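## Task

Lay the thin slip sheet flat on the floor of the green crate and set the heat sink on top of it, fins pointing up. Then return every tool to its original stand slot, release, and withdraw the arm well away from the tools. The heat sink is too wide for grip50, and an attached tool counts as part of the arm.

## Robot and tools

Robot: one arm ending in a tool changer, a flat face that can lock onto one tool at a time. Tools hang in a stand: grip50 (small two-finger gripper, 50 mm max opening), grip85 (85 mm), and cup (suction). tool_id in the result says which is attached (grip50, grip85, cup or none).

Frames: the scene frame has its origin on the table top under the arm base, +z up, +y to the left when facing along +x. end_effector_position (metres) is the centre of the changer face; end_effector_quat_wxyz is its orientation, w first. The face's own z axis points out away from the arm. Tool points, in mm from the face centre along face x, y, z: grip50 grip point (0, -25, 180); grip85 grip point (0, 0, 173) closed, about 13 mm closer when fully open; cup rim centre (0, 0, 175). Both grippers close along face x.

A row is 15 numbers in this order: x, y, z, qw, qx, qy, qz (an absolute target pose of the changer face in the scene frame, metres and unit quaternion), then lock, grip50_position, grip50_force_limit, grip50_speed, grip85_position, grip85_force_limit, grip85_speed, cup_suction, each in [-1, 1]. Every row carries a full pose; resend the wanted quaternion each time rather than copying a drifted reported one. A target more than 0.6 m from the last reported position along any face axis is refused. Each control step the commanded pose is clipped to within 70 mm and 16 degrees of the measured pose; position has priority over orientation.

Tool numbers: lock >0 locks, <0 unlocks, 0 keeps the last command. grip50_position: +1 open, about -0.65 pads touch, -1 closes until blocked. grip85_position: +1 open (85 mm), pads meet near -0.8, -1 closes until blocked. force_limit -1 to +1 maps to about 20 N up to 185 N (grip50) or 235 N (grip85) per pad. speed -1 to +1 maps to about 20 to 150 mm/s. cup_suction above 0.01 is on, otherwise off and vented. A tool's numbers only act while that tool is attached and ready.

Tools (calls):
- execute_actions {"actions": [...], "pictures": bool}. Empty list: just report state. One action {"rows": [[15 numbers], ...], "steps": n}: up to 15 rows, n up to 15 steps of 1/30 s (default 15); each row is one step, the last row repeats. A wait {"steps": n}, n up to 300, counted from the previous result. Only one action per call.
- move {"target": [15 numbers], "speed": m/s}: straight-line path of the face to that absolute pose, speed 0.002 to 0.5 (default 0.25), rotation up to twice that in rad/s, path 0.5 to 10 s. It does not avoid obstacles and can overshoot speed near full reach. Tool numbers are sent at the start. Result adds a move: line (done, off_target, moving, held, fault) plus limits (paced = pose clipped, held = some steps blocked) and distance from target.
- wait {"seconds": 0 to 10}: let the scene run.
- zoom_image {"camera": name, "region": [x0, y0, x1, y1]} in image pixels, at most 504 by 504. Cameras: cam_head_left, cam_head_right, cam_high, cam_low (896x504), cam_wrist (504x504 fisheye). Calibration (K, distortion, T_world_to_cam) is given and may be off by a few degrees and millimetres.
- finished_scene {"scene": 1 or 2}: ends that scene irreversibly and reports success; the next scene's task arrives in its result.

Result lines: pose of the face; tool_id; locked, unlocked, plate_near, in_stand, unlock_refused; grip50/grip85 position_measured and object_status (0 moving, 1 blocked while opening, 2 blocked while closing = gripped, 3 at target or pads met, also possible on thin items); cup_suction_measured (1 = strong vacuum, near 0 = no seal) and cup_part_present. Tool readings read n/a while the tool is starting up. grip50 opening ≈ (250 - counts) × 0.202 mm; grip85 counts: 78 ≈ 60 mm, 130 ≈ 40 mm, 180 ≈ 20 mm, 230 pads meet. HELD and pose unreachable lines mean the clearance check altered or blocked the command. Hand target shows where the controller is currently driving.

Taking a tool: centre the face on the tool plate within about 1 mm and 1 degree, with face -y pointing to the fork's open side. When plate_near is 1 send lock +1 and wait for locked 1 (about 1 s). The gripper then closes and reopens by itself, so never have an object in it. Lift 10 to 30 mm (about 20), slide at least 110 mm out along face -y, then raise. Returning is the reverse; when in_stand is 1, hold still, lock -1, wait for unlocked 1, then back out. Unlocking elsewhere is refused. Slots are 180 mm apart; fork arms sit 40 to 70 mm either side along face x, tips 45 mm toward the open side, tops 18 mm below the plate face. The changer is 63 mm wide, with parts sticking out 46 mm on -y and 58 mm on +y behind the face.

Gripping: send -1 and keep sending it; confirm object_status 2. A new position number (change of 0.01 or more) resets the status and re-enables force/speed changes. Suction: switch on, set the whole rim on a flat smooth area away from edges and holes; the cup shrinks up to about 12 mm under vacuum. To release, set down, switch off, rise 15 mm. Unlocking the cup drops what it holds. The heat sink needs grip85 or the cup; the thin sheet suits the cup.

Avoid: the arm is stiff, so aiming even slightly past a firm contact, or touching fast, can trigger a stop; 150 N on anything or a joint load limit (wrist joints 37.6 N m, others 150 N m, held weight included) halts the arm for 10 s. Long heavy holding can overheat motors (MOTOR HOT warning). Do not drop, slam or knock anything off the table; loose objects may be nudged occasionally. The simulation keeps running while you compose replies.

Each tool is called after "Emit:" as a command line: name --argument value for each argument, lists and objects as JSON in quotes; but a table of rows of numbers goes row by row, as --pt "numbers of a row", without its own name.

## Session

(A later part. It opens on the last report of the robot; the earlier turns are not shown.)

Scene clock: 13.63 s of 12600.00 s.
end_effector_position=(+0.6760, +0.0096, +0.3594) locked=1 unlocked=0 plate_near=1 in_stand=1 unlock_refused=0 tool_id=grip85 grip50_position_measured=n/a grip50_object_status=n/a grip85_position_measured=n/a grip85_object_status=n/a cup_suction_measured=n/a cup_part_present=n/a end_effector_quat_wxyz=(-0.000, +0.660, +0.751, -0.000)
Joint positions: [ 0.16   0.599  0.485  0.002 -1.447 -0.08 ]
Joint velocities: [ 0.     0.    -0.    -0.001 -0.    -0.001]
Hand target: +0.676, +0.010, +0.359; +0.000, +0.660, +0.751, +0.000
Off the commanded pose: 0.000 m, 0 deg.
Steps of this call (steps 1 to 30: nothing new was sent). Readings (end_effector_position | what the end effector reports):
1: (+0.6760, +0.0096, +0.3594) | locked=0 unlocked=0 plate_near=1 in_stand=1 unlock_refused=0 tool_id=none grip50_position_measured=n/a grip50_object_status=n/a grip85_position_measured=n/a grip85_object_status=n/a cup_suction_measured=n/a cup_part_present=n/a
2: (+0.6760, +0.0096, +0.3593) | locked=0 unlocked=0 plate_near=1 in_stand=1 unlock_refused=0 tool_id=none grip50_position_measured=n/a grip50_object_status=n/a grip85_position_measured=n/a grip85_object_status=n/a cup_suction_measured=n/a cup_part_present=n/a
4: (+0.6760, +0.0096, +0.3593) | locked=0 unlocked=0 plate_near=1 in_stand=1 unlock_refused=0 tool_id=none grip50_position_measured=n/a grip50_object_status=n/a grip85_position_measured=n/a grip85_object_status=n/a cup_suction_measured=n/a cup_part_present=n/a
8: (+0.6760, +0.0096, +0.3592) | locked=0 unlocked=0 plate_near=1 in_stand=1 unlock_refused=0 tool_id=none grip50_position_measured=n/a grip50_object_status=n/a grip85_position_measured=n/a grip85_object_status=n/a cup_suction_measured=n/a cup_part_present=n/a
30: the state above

Emit:
move --target '[0.676,0.0096,0.379,0,0.66,0.7513,0,0,1,0,0,1,0,0,0]' --speed 0.05

Emit:
move --target '[0.5173,-0.011,0.379,0,0.66,0.7513,0,0,1,0,0,1,0,0,0]' --speed 0.12

Emit:
move --target '[0.39,-0.298,0.27,0,1,-0.044,0,0,1,0,0,1,0,0,0]' --speed 0.3

Scene clock: 15.37 s of 12600.00 s.
end_effector_position=(+0.6761, +0.0095, +0.3790) locked=1 unlocked=0 plate_near=1 in_stand=0 unlock_refused=0 tool_id=grip85 grip50_position_measured=n/a grip50_object_status=n/a grip85_position_measured=n/a grip85_object_status=n/a cup_suction_measured=n/a cup_part_present=n/a end_effector_quat_wxyz=(+0.000, +0.660, +0.751, -0.000)
Joint positions: [ 0.16   0.594  0.523  0.002 -1.49  -0.08 ]
Joint velocities: [ 0.001  0.001  0.001  0.001 -0.001  0.001]
Hand target: +0.676, +0.010, +0.379; -0.000, +0.660, +0.751, +0.000
Off the commanded pose: 0.000 m, 0 deg.
move: done
camera_calibration (this result's frames):
cam_wrist: T_world_to_cam=[[-0.158936, 0.986863, -0.0289874, 0.106393], [0.941597, 0.160344, 0.296115, -0.691739], [0.296873, 0.019769, -0.954712, 0.212392], [0, 0, 0, 1]] pos_world=[0.605195, 0.00172209, 0.410692]

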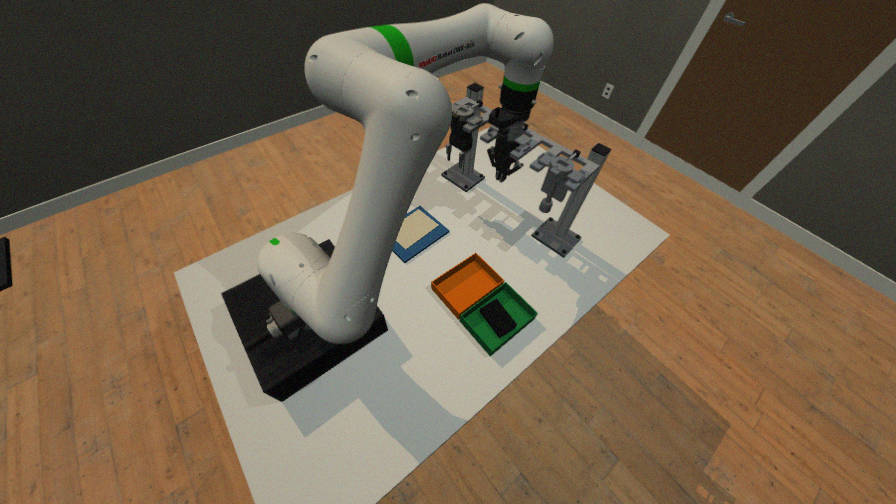

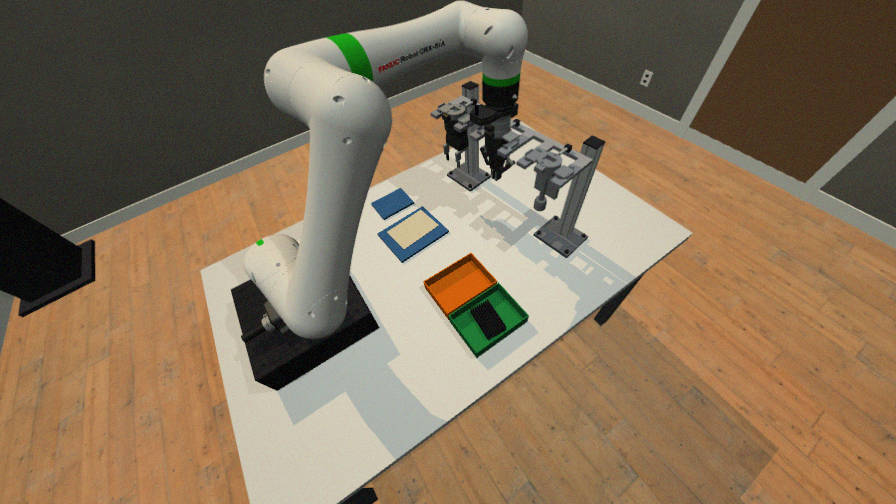

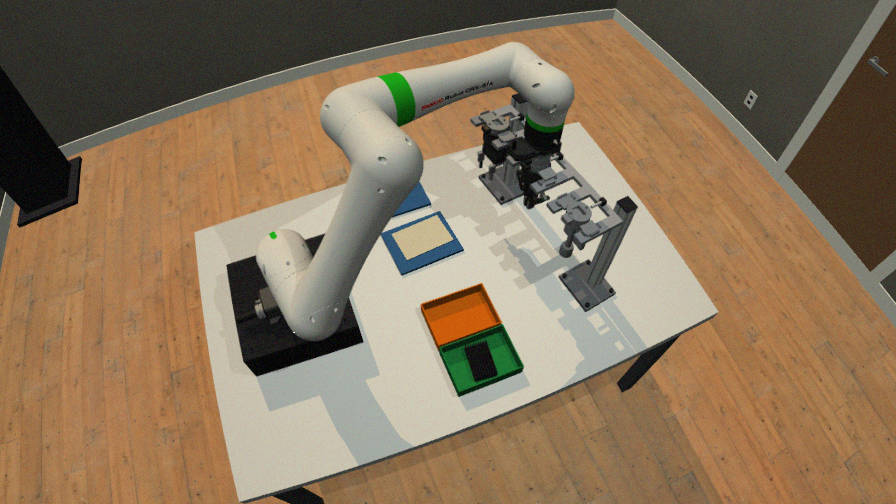

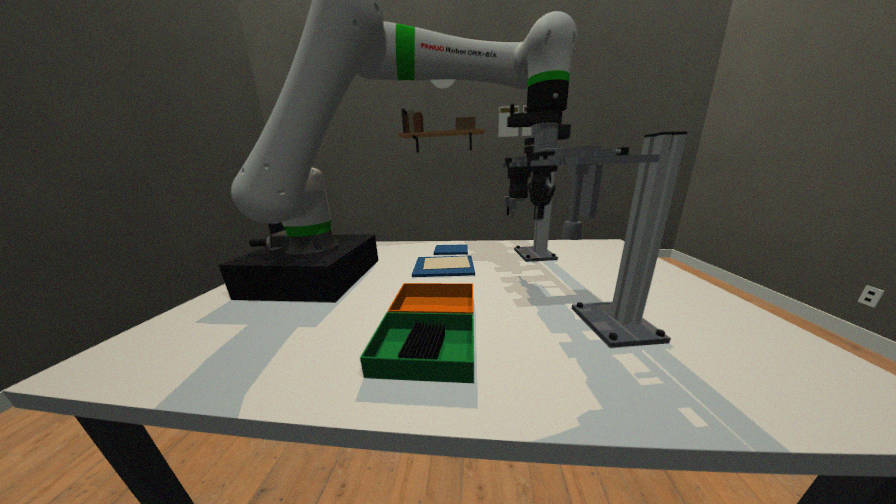

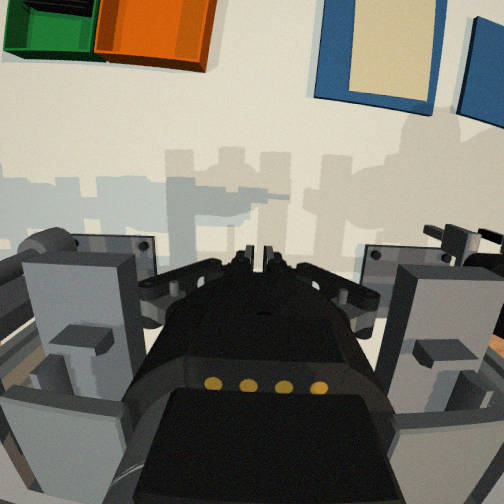

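Scene clock: 17.07 s of 12600.00 s.
end_effector_position=(+0.5172, -0.0105, +0.3794) locked=1 unlocked=0 plate_near=1 in_stand=0 unlock_refused=0 tool_id=grip85 grip50_position_measured=n/a grip50_object_status=n/a grip85_position_measured=3 grip85_object_status=3 cup_suction_measured=n/a cup_part_present=n/a end_effector_quat_wxyz=(+0.000, +0.660, +0.751, -0.000)
Joint positions: [ 0.187  0.186 -0.036  0.003 -1.338 -0.108]
Joint velocities: [ 0.    -0.001 -0.001  0.     0.    -0.001]
Hand target: +0.517, -0.011, +0.379; +0.000, +0.660, +0.751, -0.000
Off the commanded pose: 0.001 m, 0 deg.
move: done
camera_calibration (this result's frames):
cam_wrist: T_world_to_cam=[[-0.158471, 0.986938, -0.0289802, 0.100685], [0.941703, 0.1599, 0.296021, -0.539018], [0.296788, 0.0196199, -0.954742, 0.260421], [0, 0, 0, 1]] pos_world=[0.44626, -0.0182908, 0.411113]

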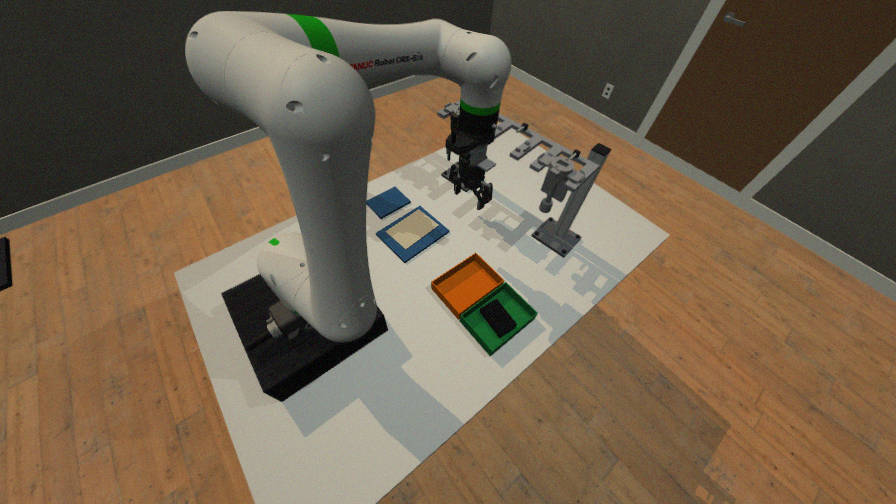

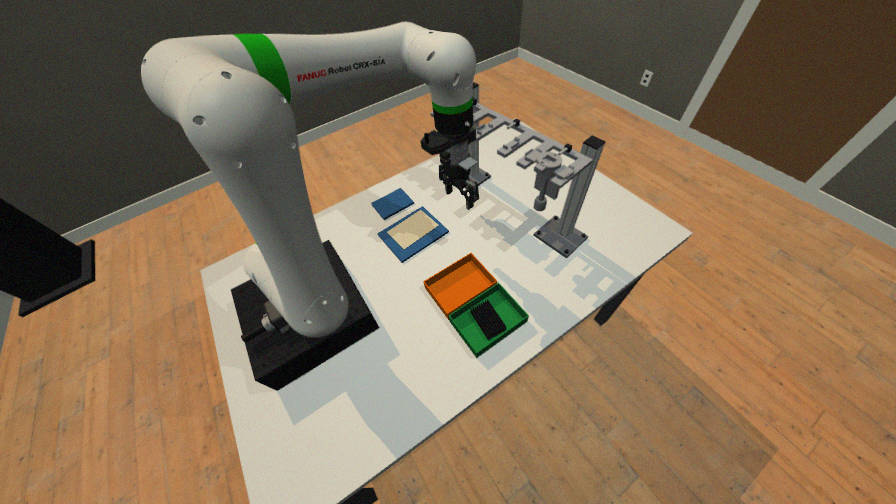

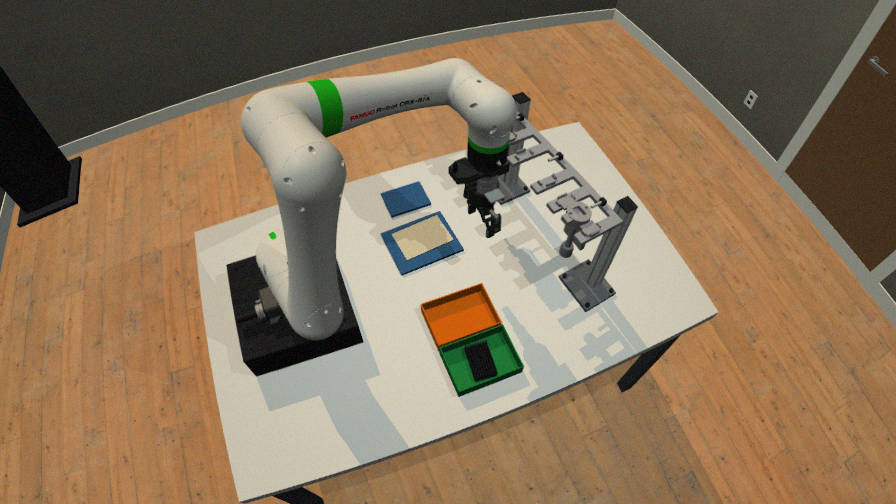

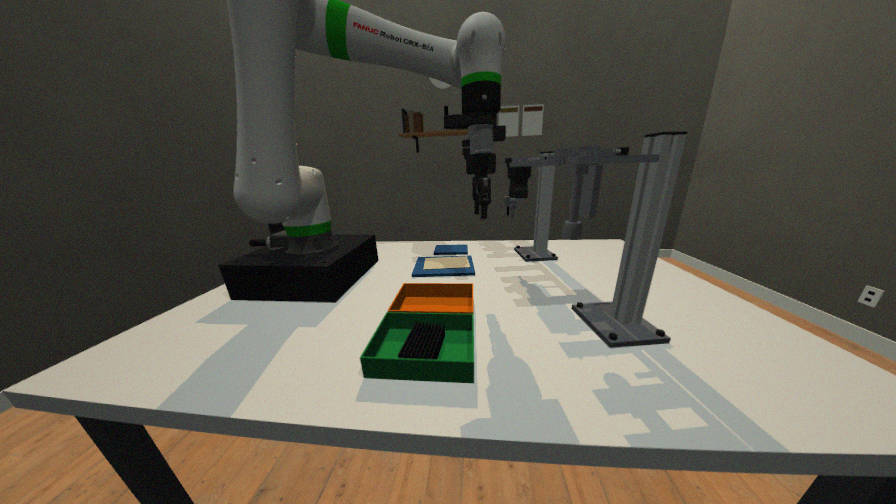

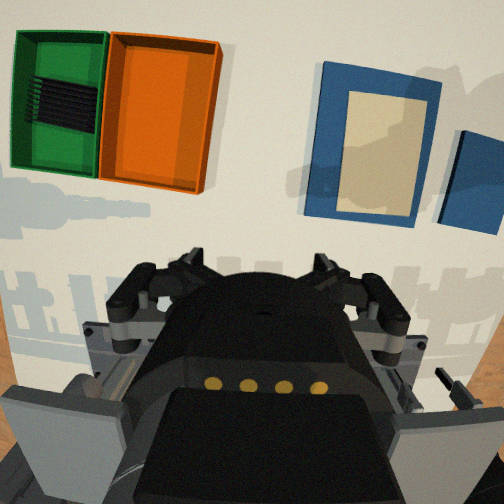

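Scene clock: 20.43 s of 12600.00 s.
end_effector_position=(+0.3890, -0.2973, +0.2701) locked=1 unlocked=0 plate_near=1 in_stand=0 unlock_refused=0 tool_id=grip85 grip50_position_measured=n/a grip50_object_status=n/a grip85_position_measured=3 grip85_object_status=3 cup_suction_measured=n/a cup_part_present=n/a end_effector_quat_wxyz=(-0.001, +0.999, -0.044, +0.001)
Joint positions: [-0.437  0.22  -0.268 -0.007 -1.072 -1.268]
Joint velocities: [-0.001  0.002 -0.     0.     0.    -0.001]
Hand target: +0.389, -0.297, +0.270; -0.001, +0.999, -0.044, +0.001
Off the commanded pose: 0.001 m, 0 deg.
move: done
camera_calibration (this result's frames):
cam_wrist: T_world_to_cam=[[0.997939, -0.0582754, -0.0268666, -0.400977], [-0.0478186, -0.95453, 0.294254, -0.286081], [-0.0427927, -0.292363, -0.95535, 0.239205], [0, 0, 0, 1]] pos_world=[0.396707, -0.226505, 0.301932]

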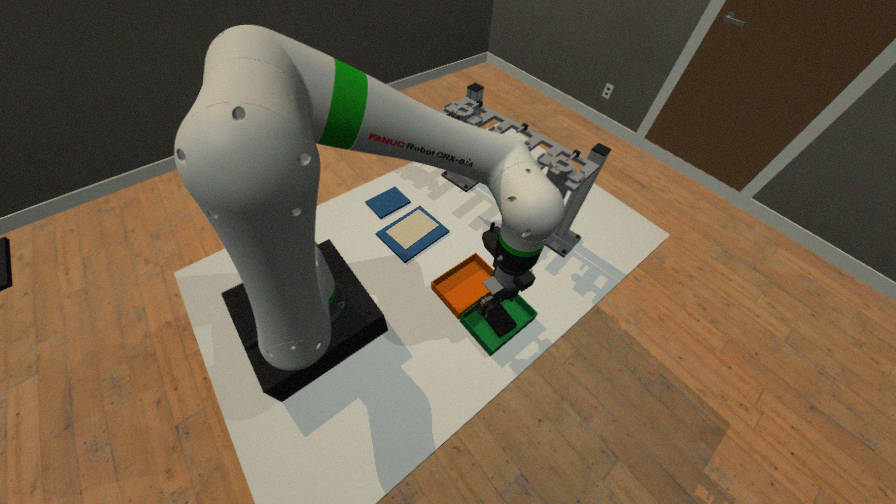

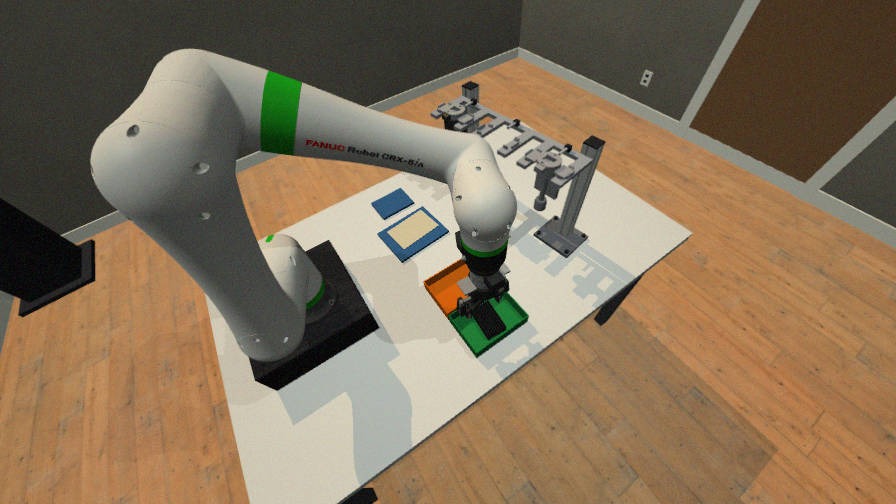

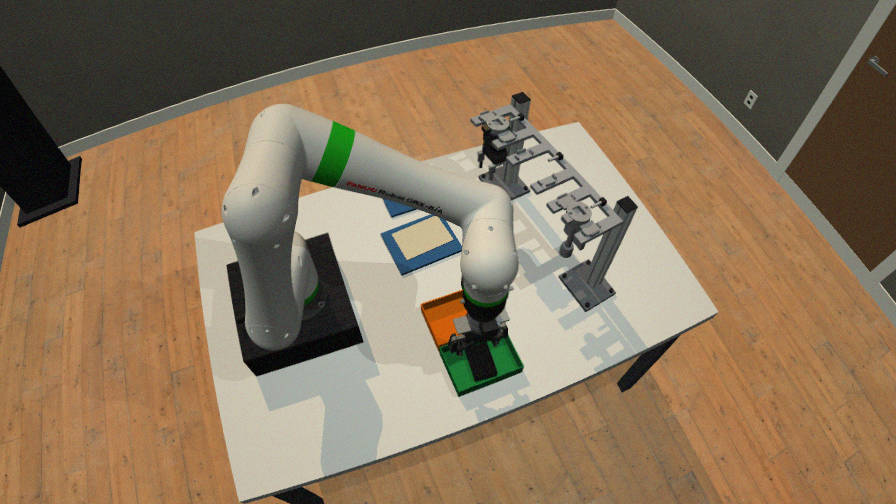

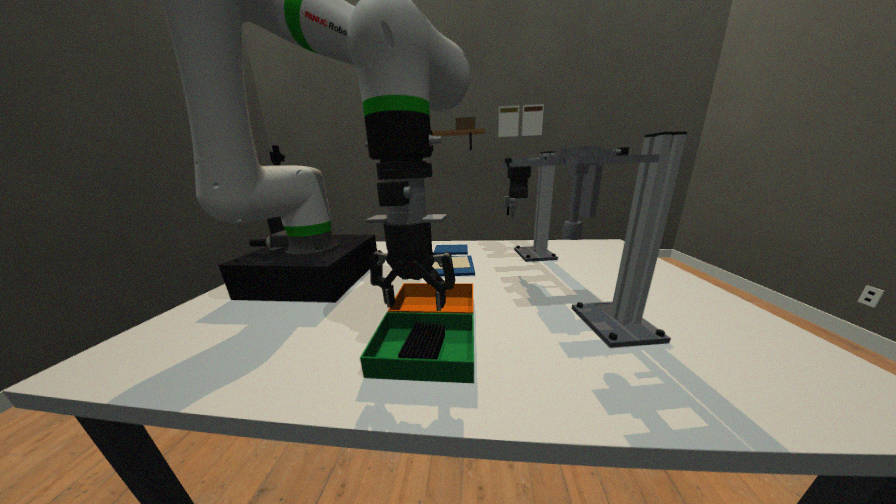

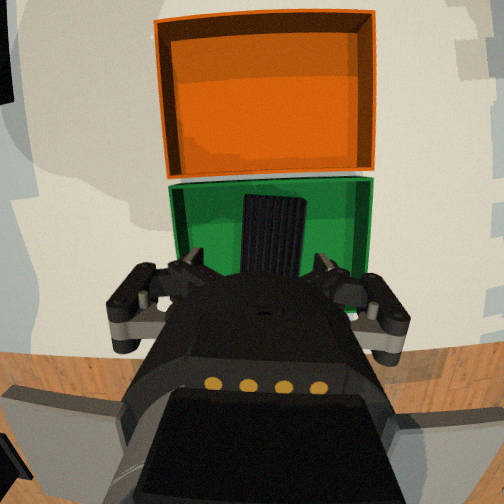

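Emit:
move --target '[0.402,-0.297,0.245,0,1,-0.07,0,0,1,0,0,1,0,0,0]' --speed 0.08

Emit:
move --target '[0.402,-0.297,0.1955,0,1,-0.07,0,0,1,0,0,1,0,0,0]' --speed 0.05

Scene clock: 22.30 s of 12600.00 s.
end_effector_position=(+0.4019, -0.2970, +0.2450) locked=1 unlocked=0 plate_near=1 in_stand=0 unlock_refused=0 tool_id=grip85 grip50_position_measured=n/a grip50_object_status=n/a grip85_position_measured=3 grip85_object_status=3 cup_suction_measured=n/a cup_part_present=n/a end_effector_quat_wxyz=(+0.000, +0.998, -0.070, -0.000)
Joint positions: [-0.425  0.274 -0.266 -0.004 -1.02  -1.332]
Joint velocities: [ 0.001  0.002  0.001  0.001  0.001 -0.002]
Hand target: +0.402, -0.297, +0.245; +0.000, +0.998, -0.070, -0.000
Off the commanded pose: 0.000 m, 0 deg.
move: done
camera_calibration (this result's frames):
cam_wrist: T_world_to_cam=[[0.993604, -0.10917, -0.0288683, -0.427321], [-0.0958071, -0.950309, 0.296197, -0.257731], [-0.0597696, -0.291537, -0.95469, 0.222795], [0, 0, 0, 1]] pos_world=[0.413212, -0.226622, 0.276703]

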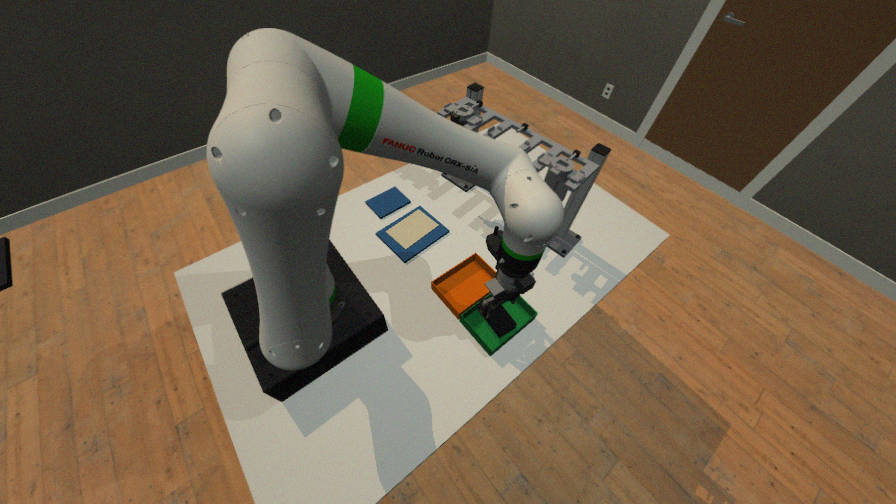

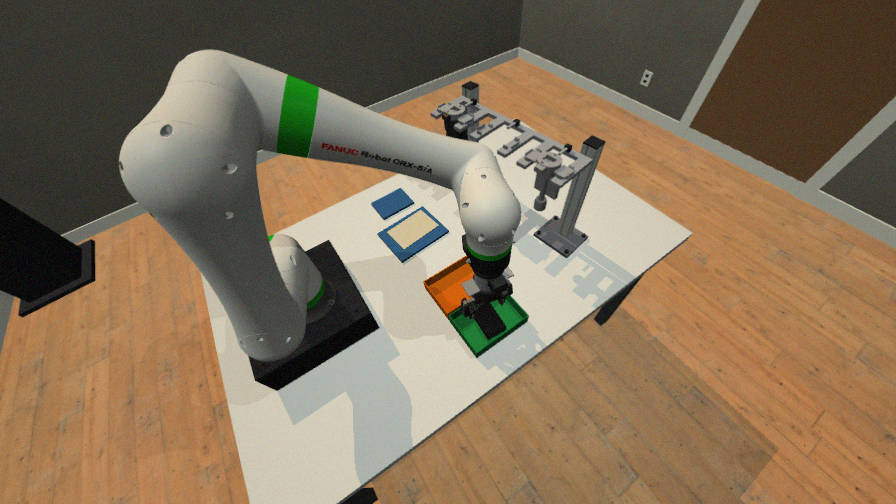

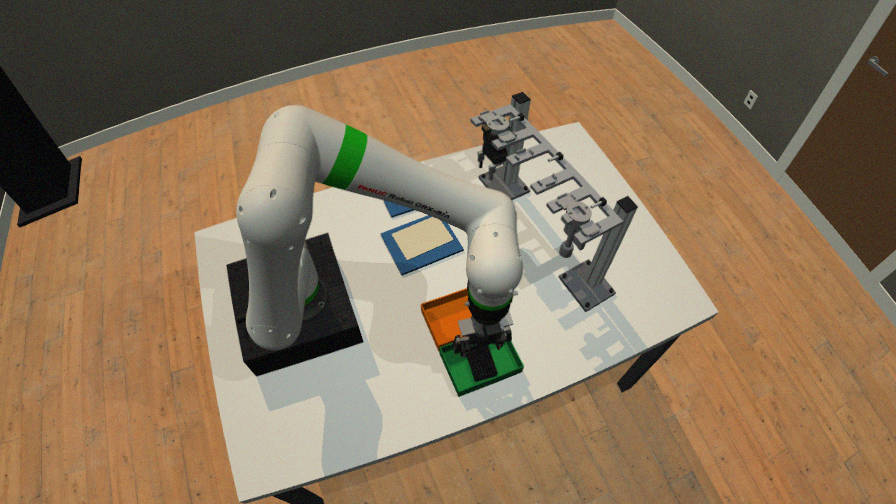

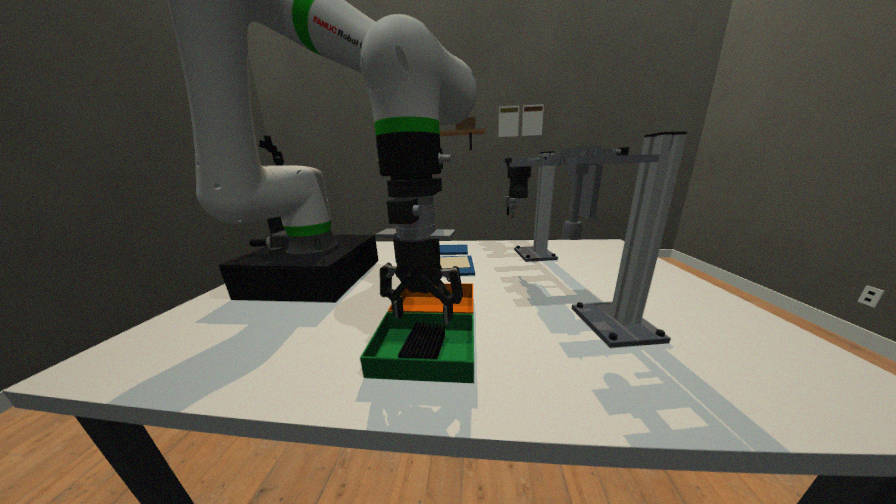

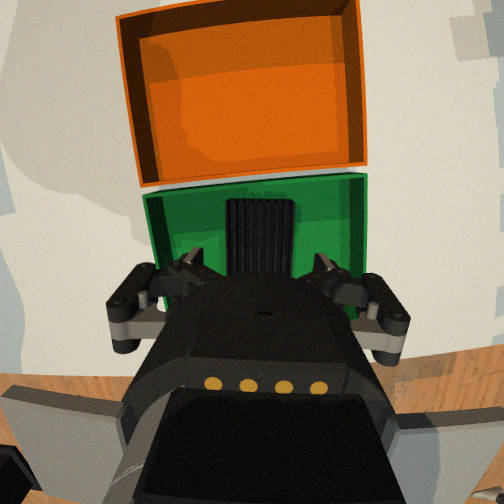

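Scene clock: 23.60 s of 12600.00 s.
end_effector_position=(+0.4018, -0.2970, +0.1956) locked=1 unlocked=0 plate_near=1 in_stand=0 unlock_refused=0 tool_id=grip85 grip50_position_measured=n/a grip50_object_status=n/a grip85_position_measured=3 grip85_object_status=3 cup_suction_measured=n/a cup_part_present=n/a end_effector_quat_wxyz=(+0.000, +0.998, -0.070, -0.000)
Joint positions: [-0.425  0.346 -0.309 -0.004 -0.906 -1.333]
Joint velocities: [ 0.     0.001 -0.     0.001  0.001 -0.001]
Hand target: +0.402, -0.297, +0.196; +0.000, +0.998, -0.070, -0.000
Off the commanded pose: 0.000 m, 0 deg.
move: done
camera_calibration (this result's frames):
cam_wrist: T_world_to_cam=[[0.993586, -0.109337, -0.0288592, -0.428714], [-0.0959634, -0.950262, 0.2963, -0.242981], [-0.0598204, -0.29163, -0.954659, 0.175596], [0, 0, 0, 1]] pos_world=[0.413151, -0.226561, 0.227257]

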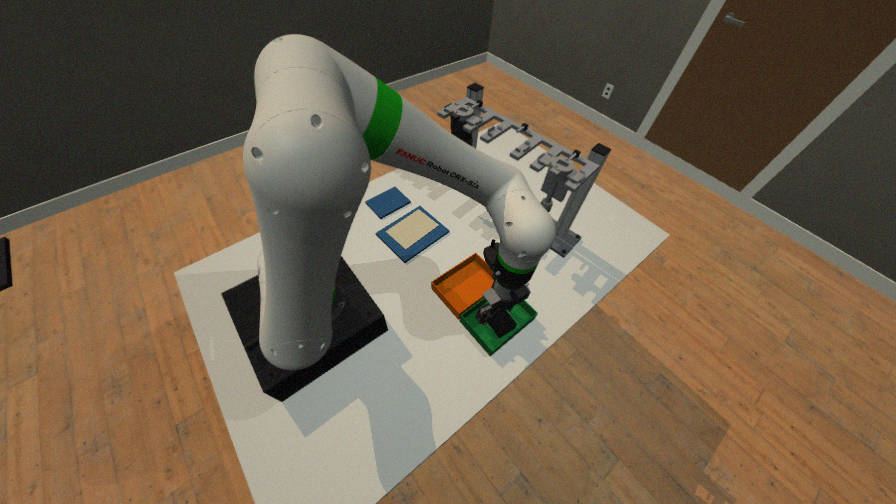

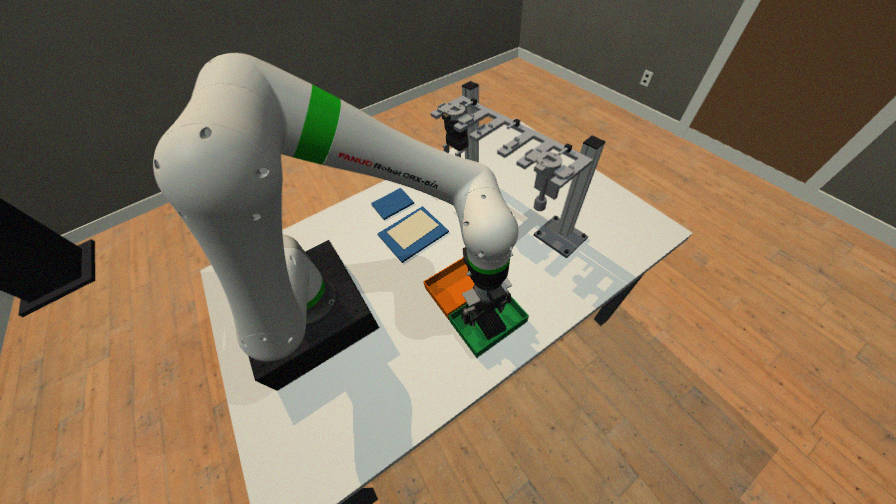

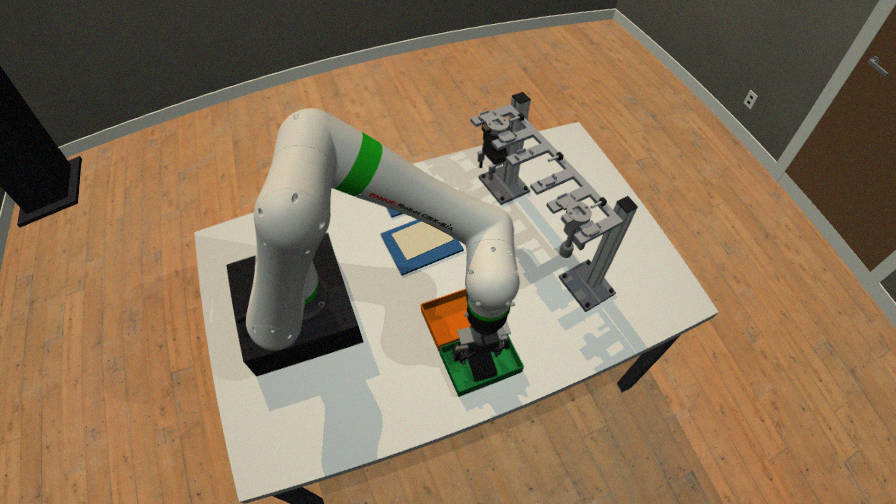

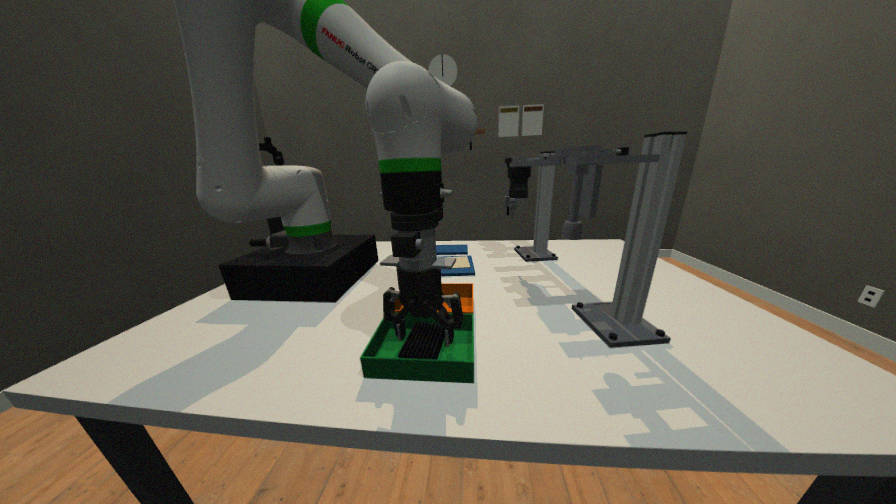

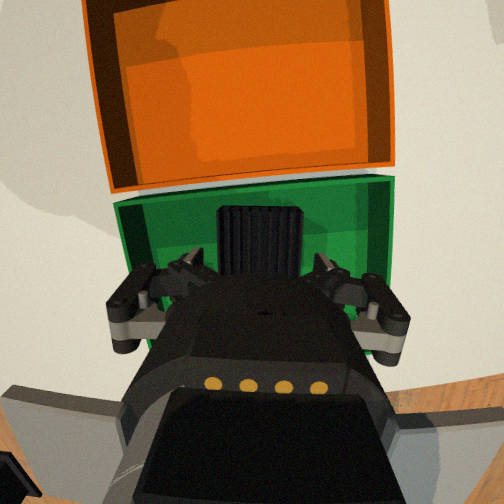

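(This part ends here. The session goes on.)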